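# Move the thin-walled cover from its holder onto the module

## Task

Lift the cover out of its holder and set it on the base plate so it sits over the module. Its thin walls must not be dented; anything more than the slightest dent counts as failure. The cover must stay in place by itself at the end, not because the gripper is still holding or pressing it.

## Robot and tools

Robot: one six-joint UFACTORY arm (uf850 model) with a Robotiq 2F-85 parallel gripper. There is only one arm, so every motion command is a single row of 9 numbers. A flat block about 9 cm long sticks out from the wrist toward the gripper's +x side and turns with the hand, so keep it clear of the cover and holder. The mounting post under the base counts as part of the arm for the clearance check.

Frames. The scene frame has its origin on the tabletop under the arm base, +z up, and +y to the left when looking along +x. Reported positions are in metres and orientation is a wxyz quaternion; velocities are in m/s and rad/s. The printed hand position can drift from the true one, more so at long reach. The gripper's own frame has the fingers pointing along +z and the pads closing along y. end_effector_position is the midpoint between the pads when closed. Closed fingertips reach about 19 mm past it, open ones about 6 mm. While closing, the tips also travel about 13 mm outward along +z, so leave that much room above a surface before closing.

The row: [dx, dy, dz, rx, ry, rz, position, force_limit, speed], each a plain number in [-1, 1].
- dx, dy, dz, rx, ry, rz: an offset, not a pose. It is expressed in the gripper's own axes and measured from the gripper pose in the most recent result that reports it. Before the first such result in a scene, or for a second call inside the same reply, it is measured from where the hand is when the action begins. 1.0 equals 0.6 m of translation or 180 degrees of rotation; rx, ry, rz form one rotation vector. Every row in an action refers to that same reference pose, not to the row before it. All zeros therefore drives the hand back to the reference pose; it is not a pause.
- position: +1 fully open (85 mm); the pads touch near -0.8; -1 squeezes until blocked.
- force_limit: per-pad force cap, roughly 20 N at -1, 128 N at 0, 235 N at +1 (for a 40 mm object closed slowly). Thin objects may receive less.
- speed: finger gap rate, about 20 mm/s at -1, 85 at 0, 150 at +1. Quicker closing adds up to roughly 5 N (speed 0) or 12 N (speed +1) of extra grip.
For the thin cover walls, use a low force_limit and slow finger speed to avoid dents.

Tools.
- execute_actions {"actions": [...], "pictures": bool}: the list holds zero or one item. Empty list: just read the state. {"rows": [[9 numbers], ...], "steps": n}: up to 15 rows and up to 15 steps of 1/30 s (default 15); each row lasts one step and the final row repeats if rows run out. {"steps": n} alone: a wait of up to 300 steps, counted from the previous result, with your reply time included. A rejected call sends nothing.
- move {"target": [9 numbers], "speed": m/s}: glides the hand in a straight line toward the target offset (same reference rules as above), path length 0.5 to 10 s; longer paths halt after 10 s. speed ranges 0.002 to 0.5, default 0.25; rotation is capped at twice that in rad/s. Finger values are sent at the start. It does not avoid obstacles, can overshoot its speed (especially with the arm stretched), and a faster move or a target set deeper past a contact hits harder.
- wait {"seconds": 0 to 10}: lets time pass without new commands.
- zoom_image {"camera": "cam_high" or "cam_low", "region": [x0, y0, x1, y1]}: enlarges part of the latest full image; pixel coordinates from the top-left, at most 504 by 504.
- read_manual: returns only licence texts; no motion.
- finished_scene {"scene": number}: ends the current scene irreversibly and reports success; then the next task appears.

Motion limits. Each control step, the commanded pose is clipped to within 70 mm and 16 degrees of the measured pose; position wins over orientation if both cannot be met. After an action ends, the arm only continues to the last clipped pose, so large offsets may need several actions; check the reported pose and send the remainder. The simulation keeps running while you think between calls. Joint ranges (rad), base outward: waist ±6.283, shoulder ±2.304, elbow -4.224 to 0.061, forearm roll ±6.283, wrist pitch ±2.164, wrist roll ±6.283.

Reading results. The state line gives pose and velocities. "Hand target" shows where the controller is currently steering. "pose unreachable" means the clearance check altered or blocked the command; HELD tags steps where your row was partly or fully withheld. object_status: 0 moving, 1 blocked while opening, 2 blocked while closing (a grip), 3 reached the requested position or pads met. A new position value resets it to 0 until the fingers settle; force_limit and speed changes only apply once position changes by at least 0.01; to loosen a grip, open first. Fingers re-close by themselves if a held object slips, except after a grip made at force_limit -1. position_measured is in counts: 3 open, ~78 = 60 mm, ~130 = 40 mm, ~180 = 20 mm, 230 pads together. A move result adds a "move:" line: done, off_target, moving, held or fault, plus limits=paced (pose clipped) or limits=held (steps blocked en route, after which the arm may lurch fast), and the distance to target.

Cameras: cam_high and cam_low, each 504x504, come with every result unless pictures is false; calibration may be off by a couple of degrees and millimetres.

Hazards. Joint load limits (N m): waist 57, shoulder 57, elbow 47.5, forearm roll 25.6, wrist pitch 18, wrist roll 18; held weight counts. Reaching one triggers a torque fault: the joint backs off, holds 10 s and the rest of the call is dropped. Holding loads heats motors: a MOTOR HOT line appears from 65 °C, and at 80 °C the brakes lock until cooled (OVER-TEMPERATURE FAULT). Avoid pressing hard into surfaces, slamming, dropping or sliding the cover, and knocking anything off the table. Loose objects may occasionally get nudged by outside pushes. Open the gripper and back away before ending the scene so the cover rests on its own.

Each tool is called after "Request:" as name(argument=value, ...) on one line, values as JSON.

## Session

Request:
execute_actions(actions=[])

Scene clock: 0.00 s of 5600.00 s.
end_effector_position=(+0.2150, -0.0689, +0.3239) position_measured=3 object_status=3 end_effector_quat_wxyz=(+0.600, +0.008, -0.674, +0.431) end_effector_velocity=(-0.000, -0.001, +0.000) end_effector_angular_velocity=(+0.000, -0.000, +0.002)
Joint positions: [ 0.232 -0.798 -0.826 -0.446 -1.684  0.574]
Joint velocities: [-0.     0.002  0.002 -0.002  0.     0.   ]
Hand target: +0.215, -0.069, +0.324; +0.600, +0.008, -0.674, +0.431

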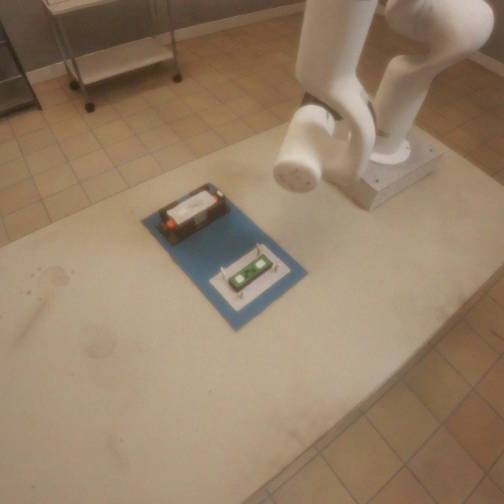

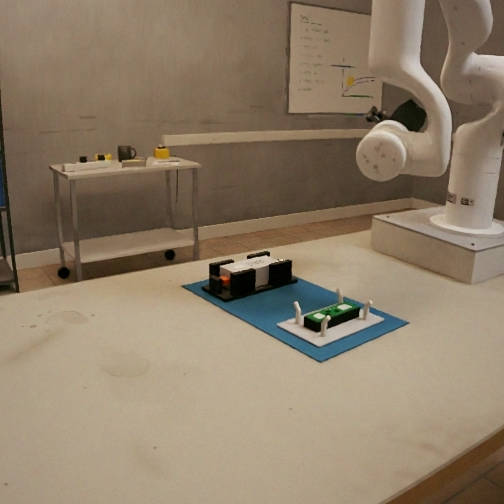

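Request:
zoom_image(camera="cam_high", region=[135, 175, 315, 335])

Request:
zoom_image(camera="cam_high", region=[140, 170, 250, 260])

Request:
zoom_image(camera="cam_low", region=[190, 240, 320, 320])

Region (135, 175, 315, 335) of cam_high's 504x504 image, scaled by 2.800, with more detail than that image has.

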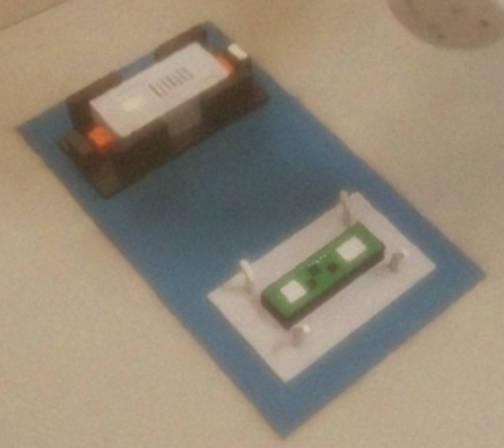

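Region (140, 170, 250, 260) of cam_high's 504x504 image, scaled by 4.582, with more detail than that image has; it fills the top 412 rows of this view, and the rest is white.

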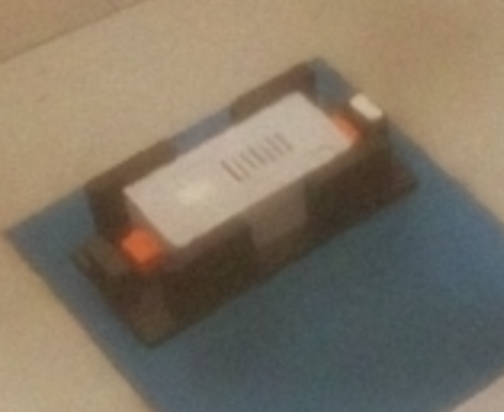

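Region (190, 240, 320, 320) of cam_low's 504x504 image, scaled by 3.877, with more detail than that image has; it fills the top 310 rows of this view, and the rest is white.

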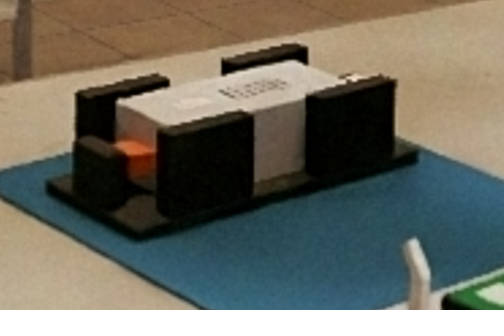

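Request:
move(target=[-0.4852,-0.1723,-0.4695,-0.2878,-0.4442,-0.0175,0.55,-1,0], speed=0.25)

Request:
move(target=[0,0,0.09,0,0,0,0.55,-1,0], speed=0.08)

Request:
zoom_image(camera="cam_high", region=[151, 166, 241, 256])

Request:
zoom_image(camera="cam_low", region=[200, 217, 300, 307])

Scene clock: 26.80 s of 5600.00 s.
end_effector_position=(+0.5769, -0.1152, +0.1203) position_measured=59 object_status=3 end_effector_quat_wxyz=(+0.000, -0.048, +0.999, -0.000) end_effector_velocity=(-0.001, +0.000, -0.002) end_effector_angular_velocity=(+0.007, +0.000, +0.002)
Joint positions: [-0.167 -0.825 -1.233  0.047 -0.425 -0.346]
Joint velocities: [-0.003 -0.003  0.001  0.016  0.002 -0.02 ]
Hand target: +0.577, -0.115, +0.120; +0.000, -0.048, +0.999, -0.000
Off the commanded pose: 0.000 m, 0 deg.
After step 90, 20.03 s passed at rest.
move: done

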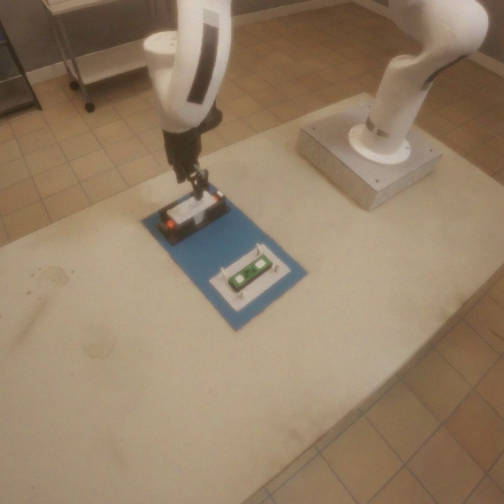

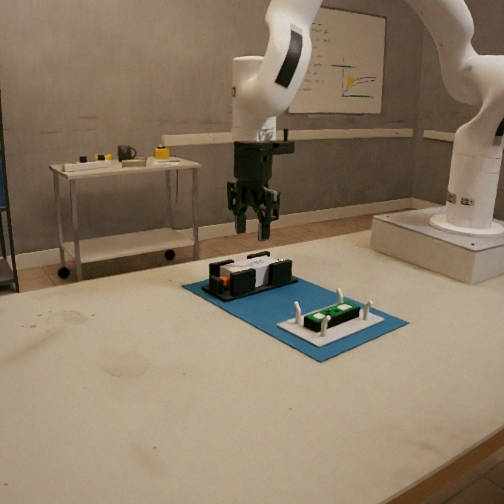

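Scene clock: 27.80 s of 5600.00 s.
end_effector_position=(+0.5771, -0.1153, +0.0665) position_measured=59 object_status=3 end_effector_quat_wxyz=(+0.000, -0.048, +0.999, -0.000) end_effector_velocity=(+0.001, -0.000, -0.001) end_effector_angular_velocity=(-0.000, -0.001, +0.001)
Joint positions: [-0.165 -0.929 -1.259  0.057 -0.348 -0.355]
Joint velocities: [ 0.    -0.002 -0.002 -0.001  0.002 -0.   ]
Hand target: +0.577, -0.115, +0.066; +0.000, -0.048, +0.999, -0.000
Off the commanded pose: 0.000 m, 0 deg.
move: done

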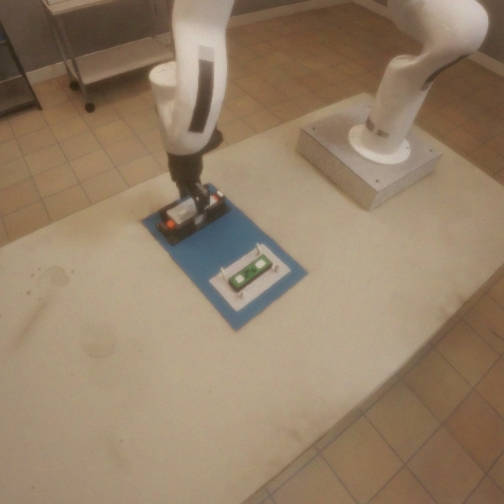

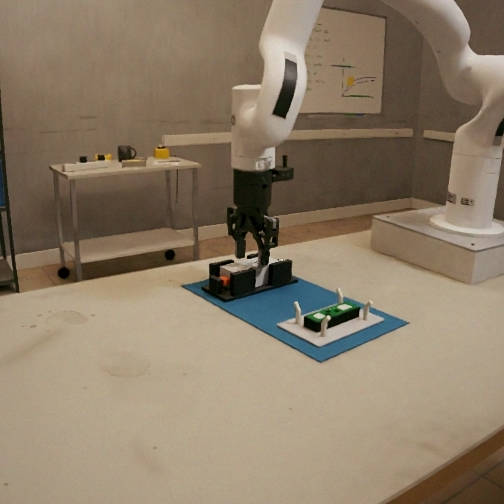

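Region (151, 166, 241, 256) of cam_high's 504x504 image, scaled by 5.600, with more detail than that image has.

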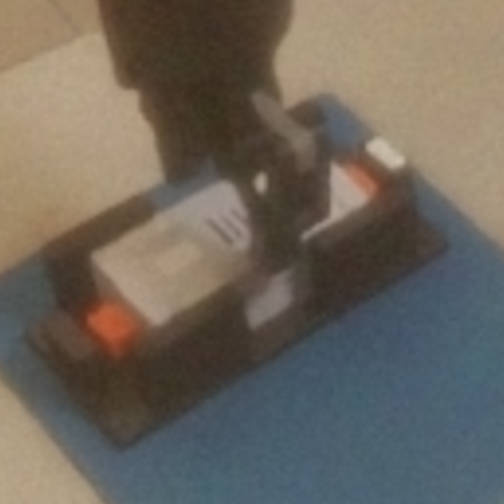

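Region (200, 217, 300, 307) of cam_low's 504x504 image, scaled by 5.040, with more detail than that image has; it fills the top 454 rows of this view, and the rest is white.

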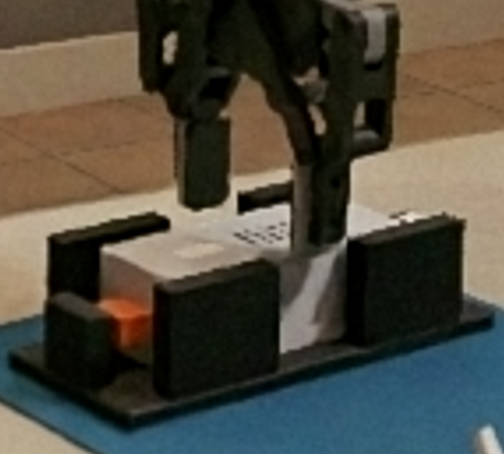

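Request:
move(target=[-0.0025,0.005,0.0475,0,0,0,0.55,-1,-1], speed=0.03)

Request:
zoom_image(camera="cam_high", region=[151, 166, 241, 256])

Request:
zoom_image(camera="cam_low", region=[200, 217, 300, 307])

Request:
execute_actions(actions=[{"rows":[[0,0,0,0,0,0,-1,-1,-1]],"steps":15}], pictures=false)

Request:
execute_actions(actions=[{"steps":25}])

Request:
zoom_image(camera="cam_low", region=[200, 217, 300, 307])

Scene clock: 47.77 s of 5600.00 s.
end_effector_position=(+0.5784, -0.1122, +0.0382) position_measured=59 object_status=3 end_effector_quat_wxyz=(+0.000, -0.048, +0.999, -0.001) end_effector_velocity=(+0.002, -0.000, +0.000) end_effector_angular_velocity=(-0.001, -0.004, +0.001)
Joint positions: [-0.159 -0.987 -1.282  0.063 -0.312 -0.356]
Joint velocities: [ 0.    -0.001 -0.003 -0.001  0.001 -0.   ]
Hand target: +0.578, -0.112, +0.038; +0.000, -0.048, +0.999, -0.000
Off the commanded pose: 0.000 m, 0 deg.
After step 90, 15.77 s passed at rest.
move: done

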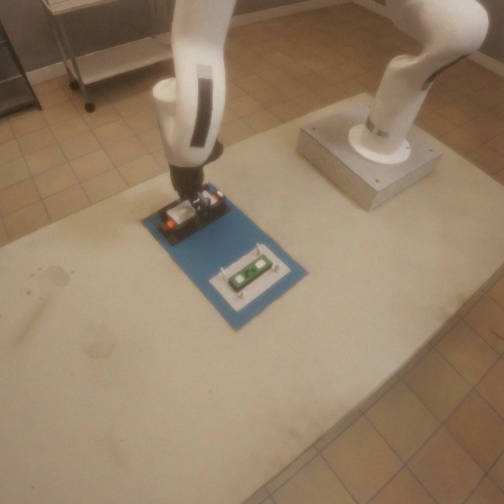

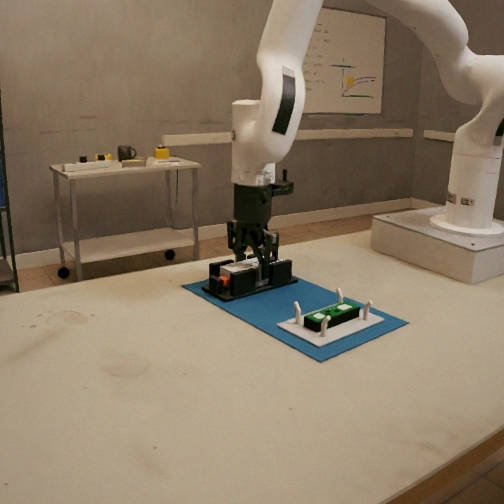

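Region (151, 166, 241, 256) of cam_high's 504x504 image, scaled by 5.600, with more detail than that image has.

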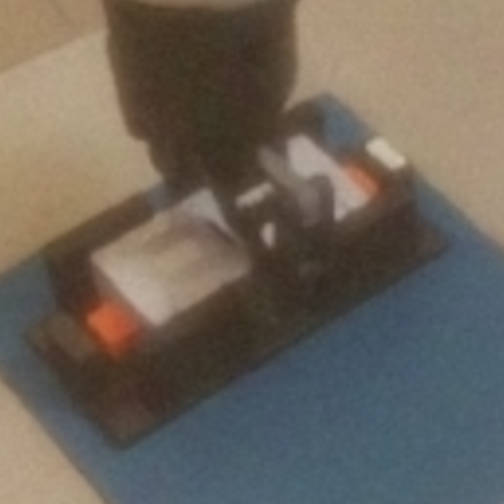

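Region (200, 217, 300, 307) of cam_low's 504x504 image, scaled by 5.040, with more detail than that image has; it fills the top 454 rows of this view, and the rest is white.

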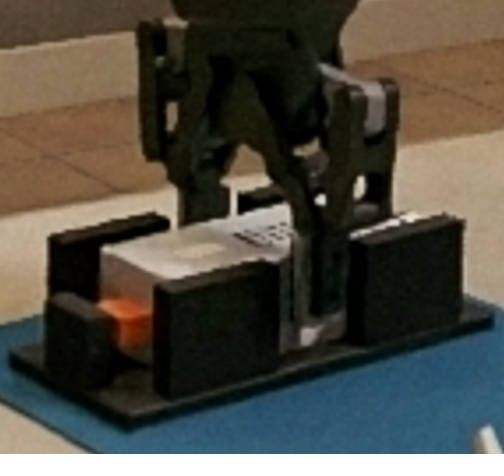

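Scene clock: 48.27 s of 5600.00 s.
end_effector_position=(+0.5784, -0.1122, +0.0382) position_measured=81 object_status=0 end_effector_quat_wxyz=(+0.000, -0.048, +0.999, -0.001) end_effector_velocity=(-0.001, +0.000, -0.001) end_effector_angular_velocity=(+0.000, +0.002, -0.000)
Joint positions: [-0.159 -0.987 -1.282  0.063 -0.312 -0.356]
Joint velocities: [-0.    -0.002 -0.     0.     0.     0.   ]
Hand target: +0.578, -0.112, +0.038; +0.000, -0.048, +0.999, -0.001
Off the commanded pose: 0.000 m, 0 deg.
Steps of this call (steps 1 to 15: all 15 steps of this action). Readings (end_effector_position | what the end effector reports):
1: (+0.5785, -0.1122, +0.0382) | position_measured=59 object_status=0
2: (+0.5785, -0.1122, +0.0382) | position_measured=60 object_status=0
4: (+0.5785, -0.1122, +0.0382) | position_measured=62 object_status=0
8: (+0.5785, -0.1122, +0.0382) | position_measured=68 object_status=0
15: the state above

Scene clock: 49.10 s of 5600.00 s.
end_effector_position=(+0.5790, -0.1125, +0.0384) position_measured=100 object_status=2 end_effector_quat_wxyz=(+0.001, -0.048, +0.999, -0.001) end_effector_velocity=(+0.001, +0.000, +0.001) end_effector_angular_velocity=(-0.000, -0.002, -0.000)
Joint positions: [-0.159 -0.986 -1.282  0.063 -0.311 -0.356]
Joint velocities: [ 0.     0.    -0.002  0.    -0.001  0.   ]
Hand target: +0.578, -0.112, +0.038; +0.000, -0.048, +0.999, -0.001
Off the commanded pose: 0.001 m, 0 deg.
Steps of this call (steps 1 to 25: nothing new was sent). Readings (end_effector_position | what the end effector reports):
1: (+0.5785, -0.1123, +0.0382) | position_measured=83 object_status=0
2: (+0.5786, -0.1124, +0.0383) | position_measured=84 object_status=0
4: (+0.5788, -0.1127, +0.0384) | position_measured=88 object_status=0
8: (+0.5791, -0.1131, +0.0386) | position_measured=95 object_status=0
25: the state above

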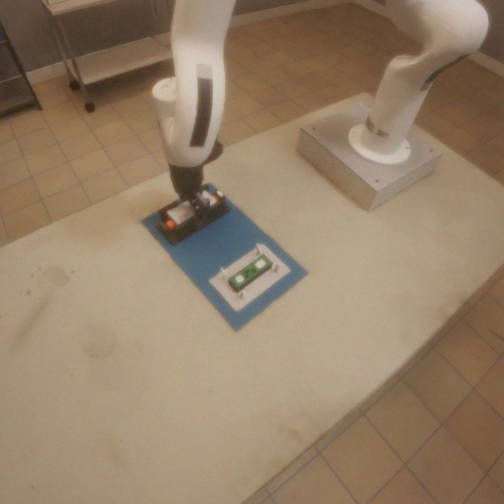

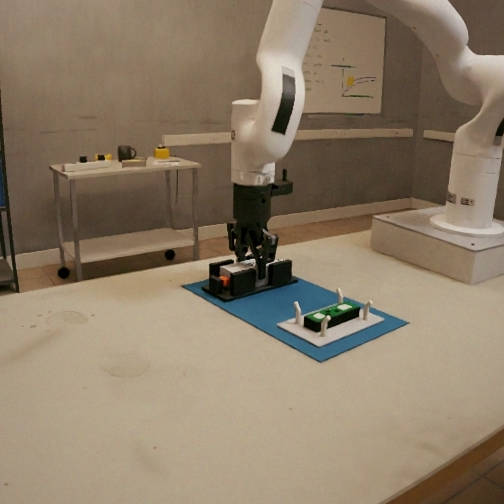

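Region (200, 217, 300, 307) of cam_low's 504x504 image, scaled by 5.040, with more detail than that image has; it fills the top 454 rows of this view, and the rest is white.

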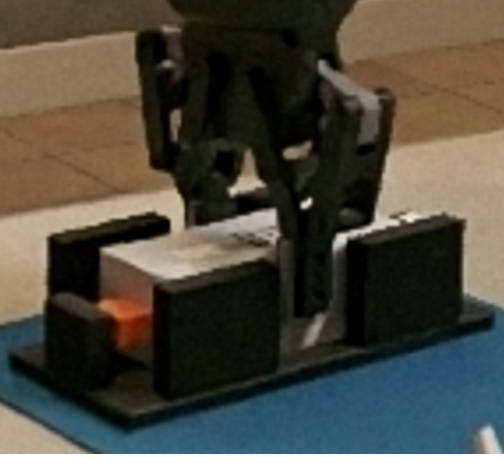

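Request:
move(target=[0,0,0,0,0,0,0.45,-1,-1], speed=0.02)

Request:
move(target=[0.002,-0.0055,0,0,0,0,0.45,-1,-1], speed=0.02)

Request:
execute_actions(actions=[{"rows":[[0,0,0,0,0,0,-1,-1,-1]],"steps":12}], pictures=false)

Request:
execute_actions(actions=[{"steps":5}], pictures=false)

Request:
execute_actions(actions=[{"steps":5}], pictures=false)

Request:
execute_actions(actions=[{"steps":12}], pictures=false)

Scene clock: 59.30 s of 5600.00 s.
end_effector_position=(+0.5787, -0.1124, +0.0384) position_measured=72 object_status=0 end_effector_quat_wxyz=(+0.001, -0.048, +0.999, -0.001) end_effector_velocity=(+0.002, -0.001, +0.001) end_effector_angular_velocity=(-0.001, -0.005, -0.002)
Joint positions: [-0.159 -0.986 -1.282  0.063 -0.311 -0.356]
Joint velocities: [-0.001  0.    -0.002  0.001  0.003 -0.   ]
Hand target: +0.579, -0.113, +0.038; +0.001, -0.048, +0.999, -0.001
Off the commanded pose: 0.000 m, 0 deg.
After step 90, 6.37 s passed at rest.
move: done

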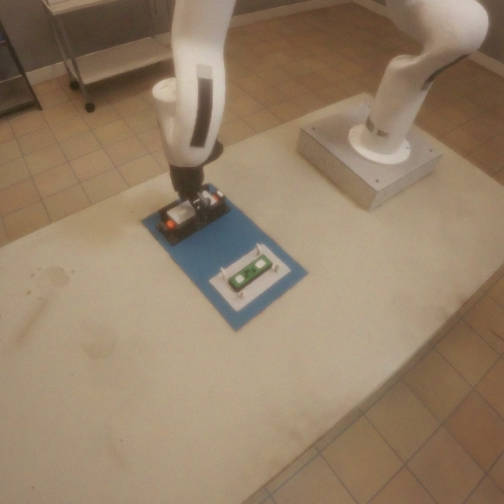

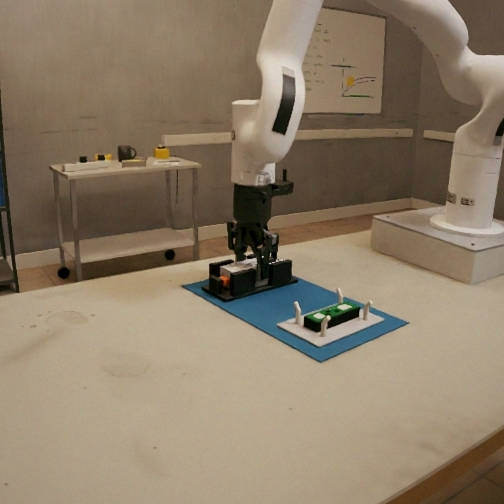

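Scene clock: 60.00 s of 5600.00 s.
end_effector_position=(+0.5779, -0.1157, +0.0384) position_measured=72 object_status=3 end_effector_quat_wxyz=(+0.001, -0.048, +0.999, -0.001) end_effector_velocity=(+0.000, -0.000, -0.000) end_effector_angular_velocity=(-0.001, +0.000, +0.002)
Joint positions: [-0.165 -0.986 -1.281  0.063 -0.311 -0.362]
Joint velocities: [-0.    -0.    -0.    -0.002 -0.    -0.001]
Hand target: +0.578, -0.116, +0.038; +0.001, -0.048, +0.999, -0.001
Off the commanded pose: 0.000 m, 0 deg.
move: done

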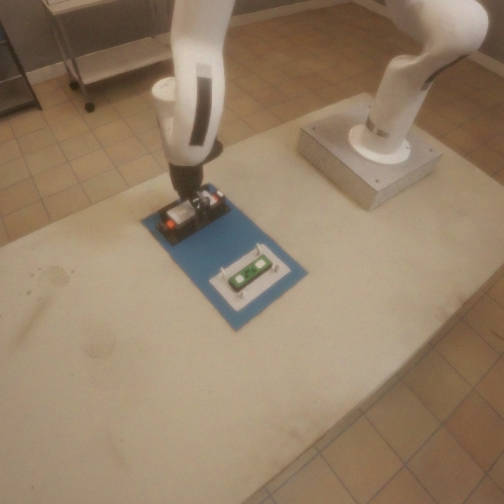

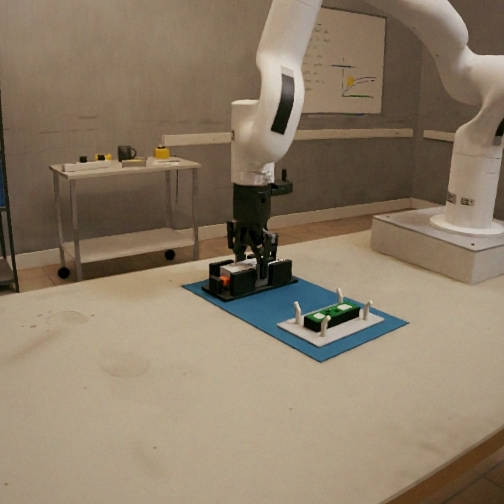

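Scene clock: 60.40 s of 5600.00 s.
end_effector_position=(+0.5777, -0.1154, +0.0384) position_measured=88 object_status=0 end_effector_quat_wxyz=(+0.000, -0.048, +0.999, -0.000) end_effector_velocity=(-0.004, +0.004, -0.002) end_effector_angular_velocity=(+0.004, +0.012, +0.002)
Joint positions: [-0.165 -0.986 -1.281  0.063 -0.312 -0.362]
Joint velocities: [ 0.006 -0.003  0.002  0.003 -0.008  0.001]
Hand target: +0.578, -0.116, +0.038; +0.001, -0.048, +0.999, -0.001
Off the commanded pose: 0.000 m, 0 deg.
Steps of this call (steps 1 to 12: all 12 steps of this action). Readings (end_effector_position | what the end effector reports):
1: (+0.5779, -0.1157, +0.0384) | position_measured=72 object_status=0
2: (+0.5779, -0.1157, +0.0384) | position_measured=72 object_status=0
4: (+0.5779, -0.1157, +0.0384) | position_measured=75 object_status=0
8: (+0.5779, -0.1157, +0.0384) | position_measured=81 object_status=0
12: the state above

Scene clock: 60.57 s of 5600.00 s.
end_effector_position=(+0.5775, -0.1149, +0.0384) position_measured=97 object_status=0 end_effector_quat_wxyz=(-0.000, -0.049, +0.999, -0.000) end_effector_velocity=(-0.001, -0.000, +0.000) end_effector_angular_velocity=(+0.000, +0.002, -0.000)
Joint positions: [-0.164 -0.986 -1.281  0.064 -0.313 -0.361]
Joint velocities: [-0.001  0.001  0.001 -0.001 -0.002  0.   ]
Hand target: +0.578, -0.116, +0.038; +0.001, -0.048, +0.999, -0.001
Off the commanded pose: 0.001 m, 0 deg.
Steps of this call (steps 1 to 5: nothing new was sent). Readings (end_effector_position | what the end effector reports):
1: (+0.5776, -0.1153, +0.0384) | position_measured=90 object_status=0
2: (+0.5776, -0.1152, +0.0384) | position_measured=92 object_status=0
4: (+0.5775, -0.1150, +0.0384) | position_measured=95 object_status=0
5: the state above

Scene clock: 60.73 s of 5600.00 s.
end_effector_position=(+0.5776, -0.1152, +0.0385) position_measured=100 object_status=0 end_effector_quat_wxyz=(+0.000, -0.048, +0.999, -0.000) end_effector_velocity=(-0.000, -0.001, -0.000) end_effector_angular_velocity=(-0.001, -0.001, -0.001)
Joint positions: [-0.164 -0.986 -1.281  0.063 -0.313 -0.362]
Joint velocities: [-0.002 -0.     0.001 -0.001  0.002 -0.001]
Hand target: +0.578, -0.116, +0.038; +0.001, -0.048, +0.999, -0.001
Off the commanded pose: 0.001 m, 0 deg.
Steps of this call (steps 1 to 5: nothing new was sent). Readings (end_effector_position | what the end effector reports):
1: (+0.5775, -0.1150, +0.0385) | position_measured=98 object_status=0
2: (+0.5776, -0.1150, +0.0385) | position_measured=100 object_status=0
4: (+0.5776, -0.1151, +0.0385) | position_measured=100 object_status=0
5: the state above

Scene clock: 61.13 s of 5600.00 s.
end_effector_position=(+0.5777, -0.1155, +0.0384) position_measured=100 object_status=2 end_effector_quat_wxyz=(+0.000, -0.048, +0.999, -0.000) end_effector_velocity=(+0.001, -0.001, +0.001) end_effector_angular_velocity=(-0.001, -0.002, +0.001)
Joint positions: [-0.165 -0.986 -1.281  0.063 -0.312 -0.362]
Joint velocities: [-0.001  0.002  0.    -0.001  0.001 -0.   ]
Hand target: +0.578, -0.116, +0.038; +0.001, -0.048, +0.999, -0.001
Off the commanded pose: 0.000 m, 0 deg.
Steps of this call (steps 1 to 12: nothing new was sent). Readings (end_effector_position | what the end effector reports):
1: (+0.5776, -0.1152, +0.0385) | position_measured=100 object_status=0
2: (+0.5776, -0.1153, +0.0385) | position_measured=100 object_status=0
4: (+0.5776, -0.1153, +0.0385) | position_measured=100 object_status=2
8: (+0.5777, -0.1154, +0.0384) | position_measured=100 object_status=2
12: the state above

Request:
move(target=[0,0.0022,0,0,0,0,-1,-1,-1], speed=0.005)

Request:
move(target=[0,0,0,0,0,0,-0.98,-0.92,-1], speed=0.005)

Request:
zoom_image(camera="cam_low", region=[200, 217, 300, 307])

Request:
move(target=[0,0,-0.005,0,0,0,-0.98,-0.92,-1], speed=0.004)

Request:
zoom_image(camera="cam_low", region=[200, 217, 300, 307])

Scene clock: 70.10 s of 5600.00 s.
end_effector_position=(+0.5778, -0.1147, +0.0384) position_measured=100 object_status=2 end_effector_quat_wxyz=(+0.001, -0.048, +0.999, -0.001) end_effector_velocity=(+0.000, +0.001, +0.001) end_effector_angular_velocity=(-0.001, -0.000, +0.003)
Joint positions: [-0.163 -0.986 -1.28   0.063 -0.31  -0.36 ]
Joint velocities: [ 0.001  0.002  0.    -0.002 -0.001  0.   ]
Hand target: +0.578, -0.114, +0.038; +0.000, -0.048, +0.999, -0.000
Off the commanded pose: 0.001 m, 0 deg.
After step 90, 5.27 s passed at rest.
move: done

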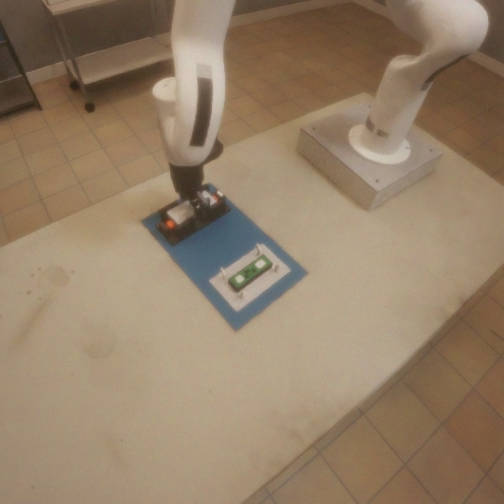

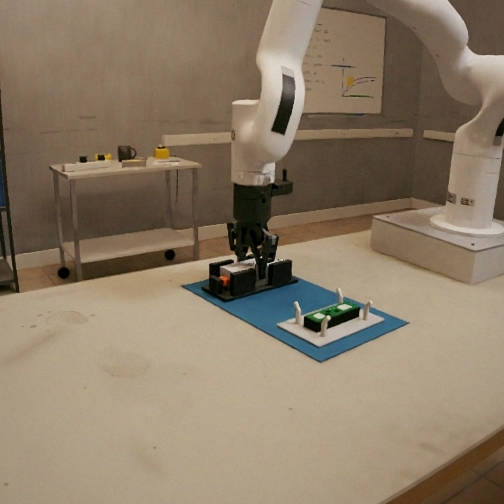

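Scene clock: 70.60 s of 5600.00 s.
end_effector_position=(+0.5779, -0.1147, +0.0385) position_measured=102 object_status=2 end_effector_quat_wxyz=(+0.001, -0.048, +0.999, -0.001) end_effector_velocity=(+0.000, +0.000, -0.000) end_effector_angular_velocity=(+0.000, -0.000, -0.001)
Joint positions: [-0.163 -0.985 -1.28   0.063 -0.31  -0.36 ]
Joint velocities: [ 0.    -0.    -0.     0.001  0.    -0.   ]
Hand target: +0.578, -0.115, +0.038; +0.001, -0.048, +0.999, -0.001
Off the commanded pose: 0.000 m, 0 deg.
move: done

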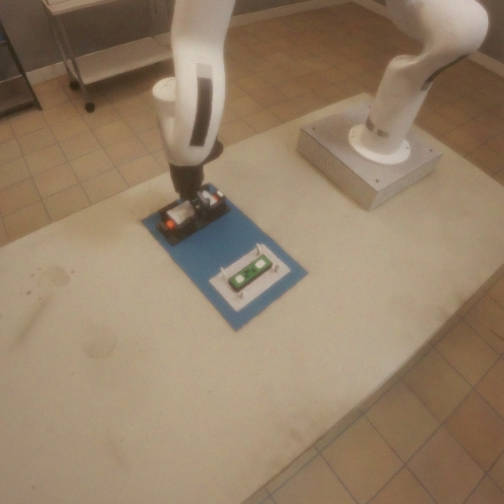

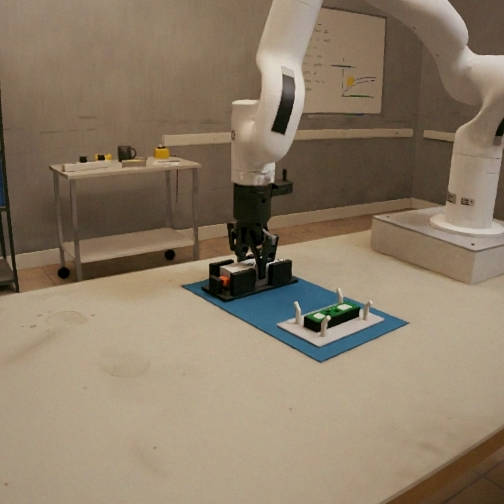

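Region (200, 217, 300, 307) of cam_low's 504x504 image, scaled by 5.040, with more detail than that image has; it fills the top 454 rows of this view, and the rest is white.

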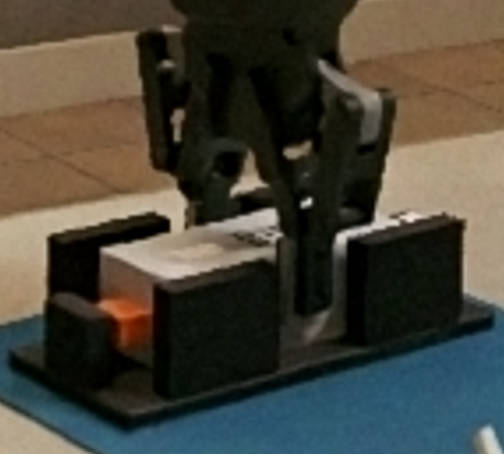

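Scene clock: 71.57 s of 5600.00 s.
end_effector_position=(+0.5776, -0.1147, +0.0413) position_measured=103 object_status=2 end_effector_quat_wxyz=(+0.001, -0.048, +0.999, -0.001) end_effector_velocity=(-0.000, +0.000, +0.001) end_effector_angular_velocity=(+0.000, -0.001, -0.001)
Joint positions: [-0.163 -0.98  -1.278  0.062 -0.314 -0.359]
Joint velocities: [0.    0.002 0.002 0.001 0.001 0.   ]
Hand target: +0.578, -0.115, +0.041; +0.001, -0.048, +0.999, -0.001
Off the commanded pose: 0.000 m, 0 deg.
move: done

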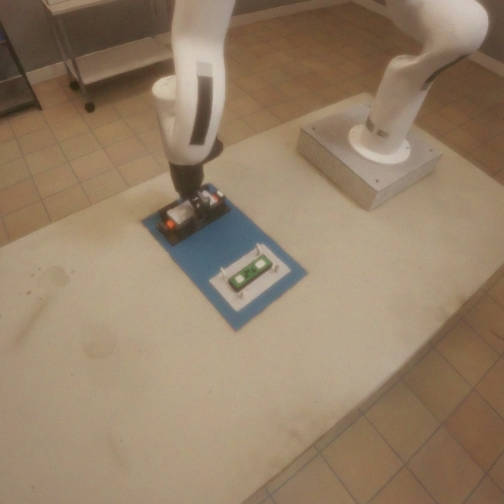

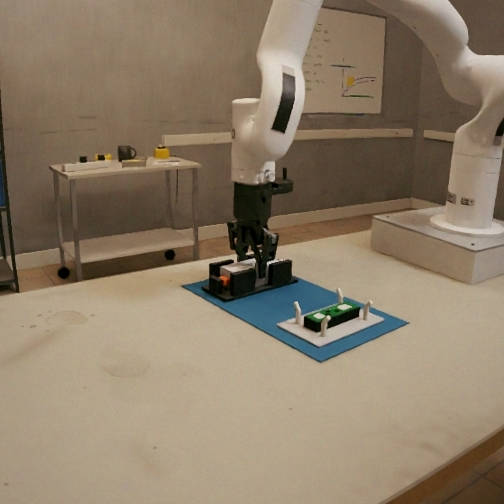

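Region (200, 217, 300, 307) of cam_low's 504x504 image, scaled by 5.040, with more detail than that image has; it fills the top 454 rows of this view, and the rest is white.

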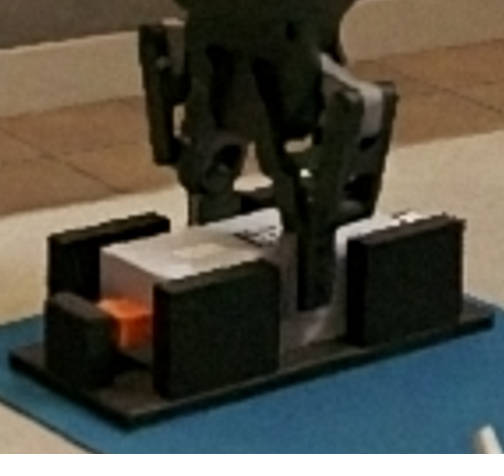

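Slipped. Step up.

Request:
move(target=[0,0,0,0,0,0,-1,-0.83,-1], speed=0.005)

Request:
move(target=[0,0,-0.005,0,0,0,-1,-0.83,-1], speed=0.004)

Request:
zoom_image(camera="cam_low", region=[200, 217, 300, 307])

Scene clock: 77.17 s of 5600.00 s.
end_effector_position=(+0.5779, -0.1147, +0.0415) position_measured=106 object_status=2 end_effector_quat_wxyz=(+0.001, -0.048, +0.999, -0.001) end_effector_velocity=(+0.000, +0.000, +0.000) end_effector_angular_velocity=(+0.000, -0.001, -0.001)
Joint positions: [-0.163 -0.979 -1.278  0.062 -0.314 -0.359]
Joint velocities: [-0.    -0.    -0.001  0.001  0.    -0.   ]
Hand target: +0.578, -0.115, +0.041; +0.001, -0.048, +0.999, -0.001
Off the commanded pose: 0.000 m, 0 deg.
After step 90, 1.90 s passed at rest.
move: done

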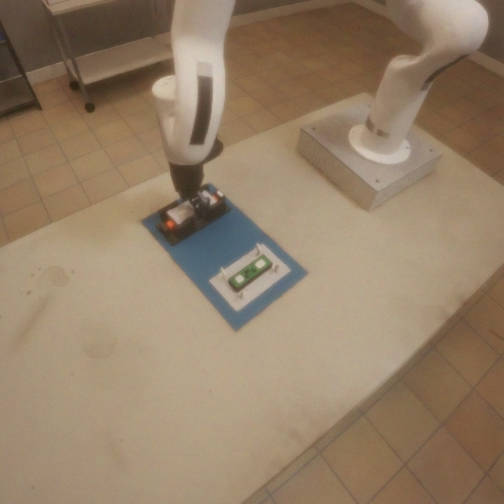

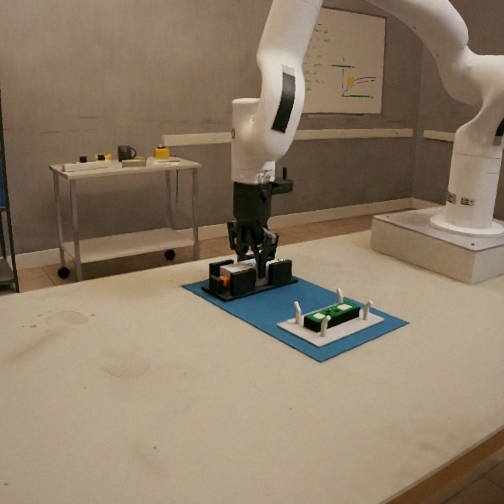

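Scene clock: 78.13 s of 5600.00 s.
end_effector_position=(+0.5776, -0.1147, +0.0443) position_measured=106 object_status=2 end_effector_quat_wxyz=(+0.001, -0.048, +0.999, -0.001) end_effector_velocity=(+0.001, +0.000, +0.001) end_effector_angular_velocity=(+0.000, -0.002, -0.001)
Joint positions: [-0.163 -0.973 -1.275  0.062 -0.318 -0.358]
Joint velocities: [ 0.     0.002  0.     0.001 -0.     0.   ]
Hand target: +0.578, -0.115, +0.044; +0.001, -0.048, +0.999, -0.001
Off the commanded pose: 0.000 m, 0 deg.
move: done

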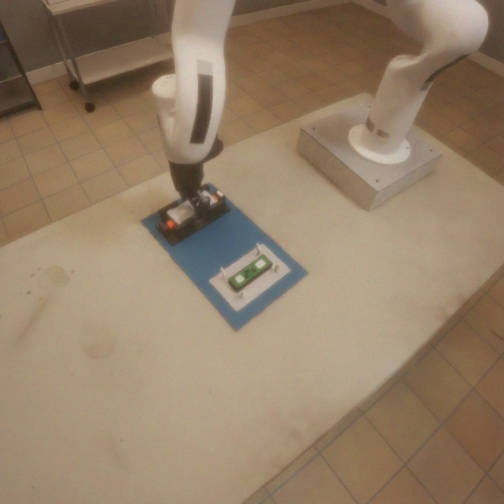

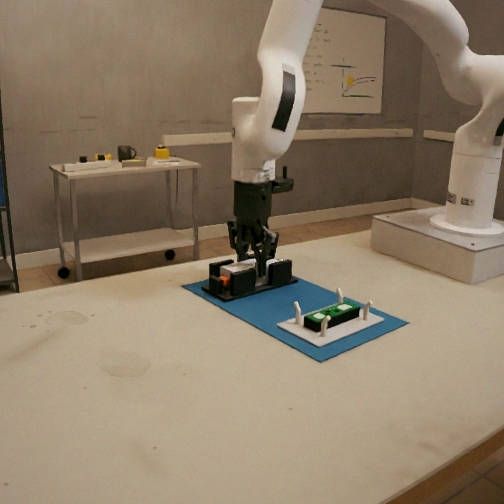

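Region (200, 217, 300, 307) of cam_low's 504x504 image, scaled by 5.040, with more detail than that image has; it fills the top 454 rows of this view, and the rest is white.

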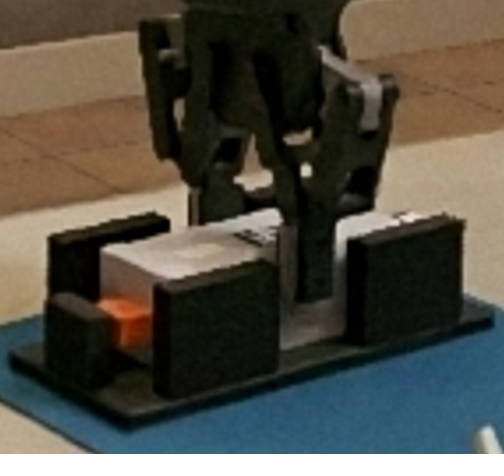

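Request:
move(target=[0,0,0,0,0,0,-0.98,-0.75,-1], speed=0.005)

Request:
move(target=[0,0,-0.005,0,0,0,-0.98,-0.75,-1], speed=0.004)

Request:
zoom_image(camera="cam_low", region=[200, 217, 300, 307])

Scene clock: 84.87 s of 5600.00 s.
end_effector_position=(+0.5778, -0.1147, +0.0445) position_measured=109 object_status=2 end_effector_quat_wxyz=(+0.001, -0.048, +0.999, -0.001) end_effector_velocity=(-0.001, +0.000, -0.001) end_effector_angular_velocity=(-0.000, +0.002, +0.002)
Joint positions: [-0.163 -0.973 -1.276  0.062 -0.318 -0.358]
Joint velocities: [-0.    -0.001  0.001 -0.002  0.    -0.   ]
Hand target: +0.578, -0.115, +0.044; +0.001, -0.048, +0.999, -0.001
Off the commanded pose: 0.000 m, 0 deg.
After step 90, 3.03 s passed at rest.
move: done

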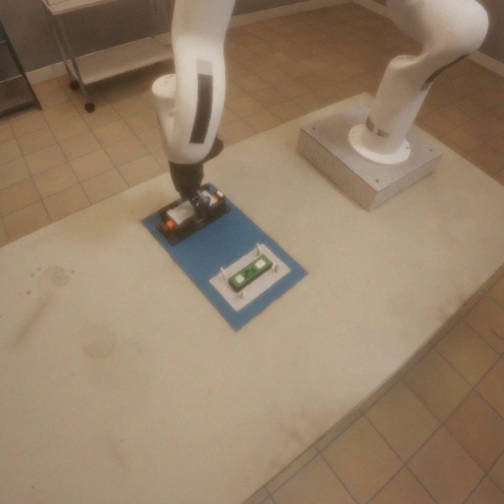

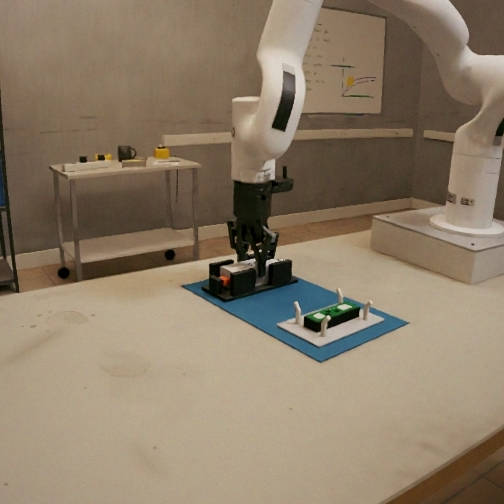

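Scene clock: 85.83 s of 5600.00 s.
end_effector_position=(+0.5778, -0.1148, +0.0474) position_measured=109 object_status=2 end_effector_quat_wxyz=(+0.001, -0.048, +0.999, -0.001) end_effector_velocity=(-0.001, +0.000, +0.000) end_effector_angular_velocity=(+0.000, +0.001, -0.000)
Joint positions: [-0.164 -0.967 -1.273  0.061 -0.322 -0.358]
Joint velocities: [ 0.     0.001  0.001  0.    -0.     0.   ]
Hand target: +0.578, -0.115, +0.047; +0.001, -0.048, +0.999, -0.001
Off the commanded pose: 0.000 m, 0 deg.
move: done

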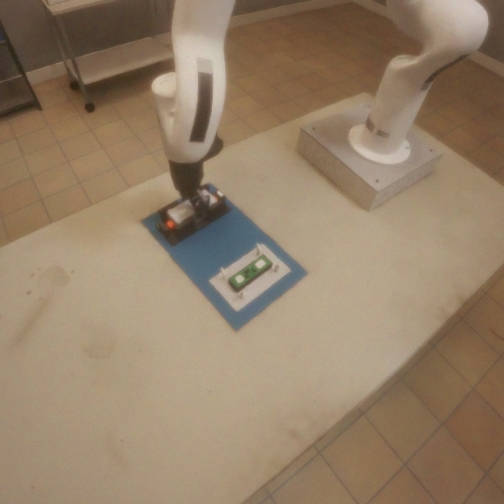

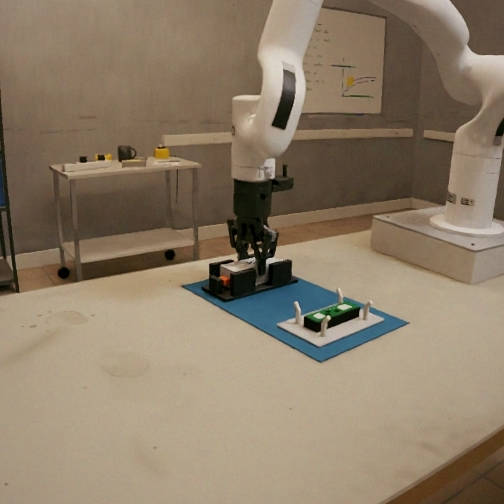

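Region (200, 217, 300, 307) of cam_low's 504x504 image, scaled by 5.040, with more detail than that image has; it fills the top 454 rows of this view, and the rest is white.

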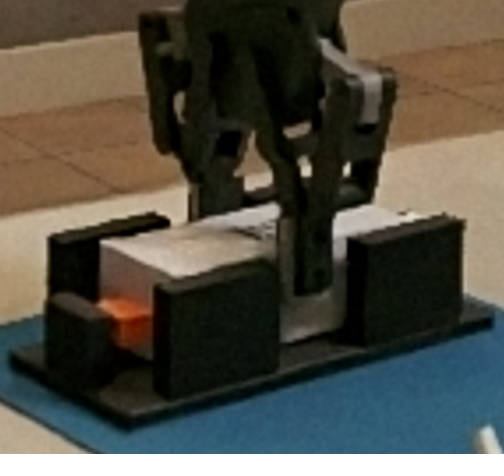

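It lifts now.

Request:
move(target=[0,0,-0.09,0,0,0,-0.98,-0.75,-1], speed=0.012)

Request:
zoom_image(camera="cam_low", region=[200, 207, 300, 307])

Request:
zoom_image(camera="cam_high", region=[200, 235, 310, 325])

Scene clock: 97.53 s of 5600.00 s.
end_effector_position=(+0.5776, -0.1147, +0.1014) position_measured=109 object_status=2 end_effector_quat_wxyz=(+0.001, -0.048, +0.999, -0.001) end_effector_velocity=(+0.000, -0.000, +0.002) end_effector_angular_velocity=(-0.000, -0.001, +0.000)
Joint positions: [-0.165 -0.861 -1.241  0.05  -0.396 -0.348]
Joint velocities: [-0.     0.003  0.001 -0.001 -0.001  0.   ]
Hand target: +0.578, -0.115, +0.101; +0.001, -0.048, +0.999, -0.001
Off the commanded pose: 0.000 m, 0 deg.
After step 90, 4.00 s passed at rest.
move: done

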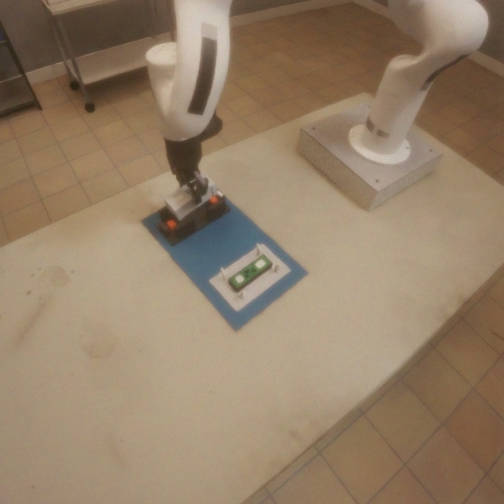

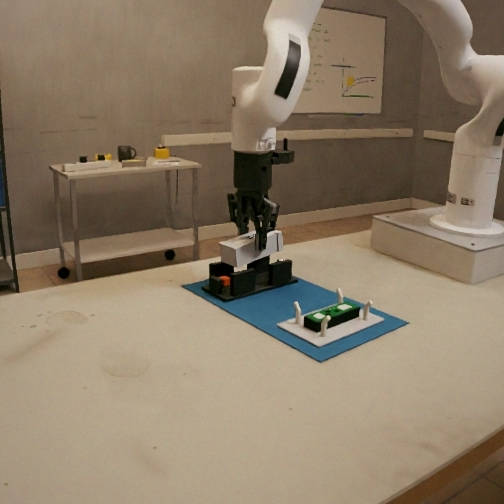

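Region (200, 207, 300, 307) of cam_low's 504x504 image, scaled by 5.040, with more detail than that image has.

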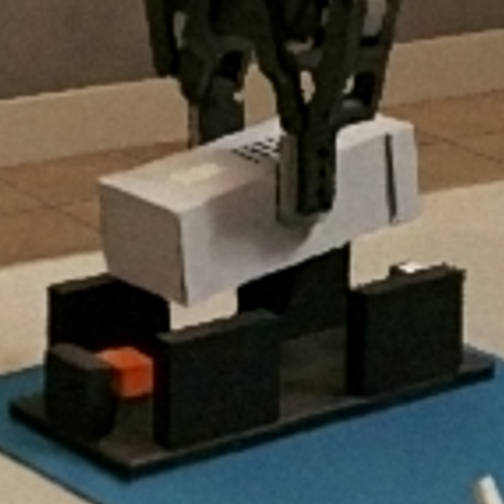

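Region (200, 235, 310, 325) of cam_high's 504x504 image, scaled by 4.582, with more detail than that image has; it fills the top 412 rows of this view, and the rest is white.

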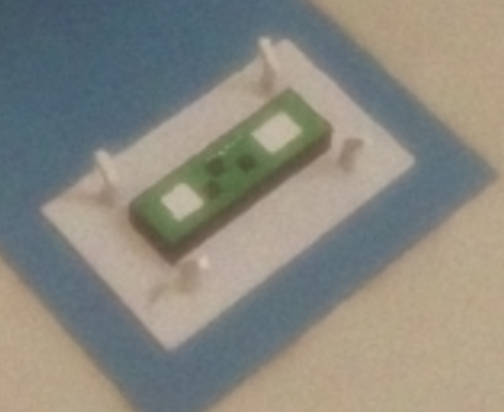

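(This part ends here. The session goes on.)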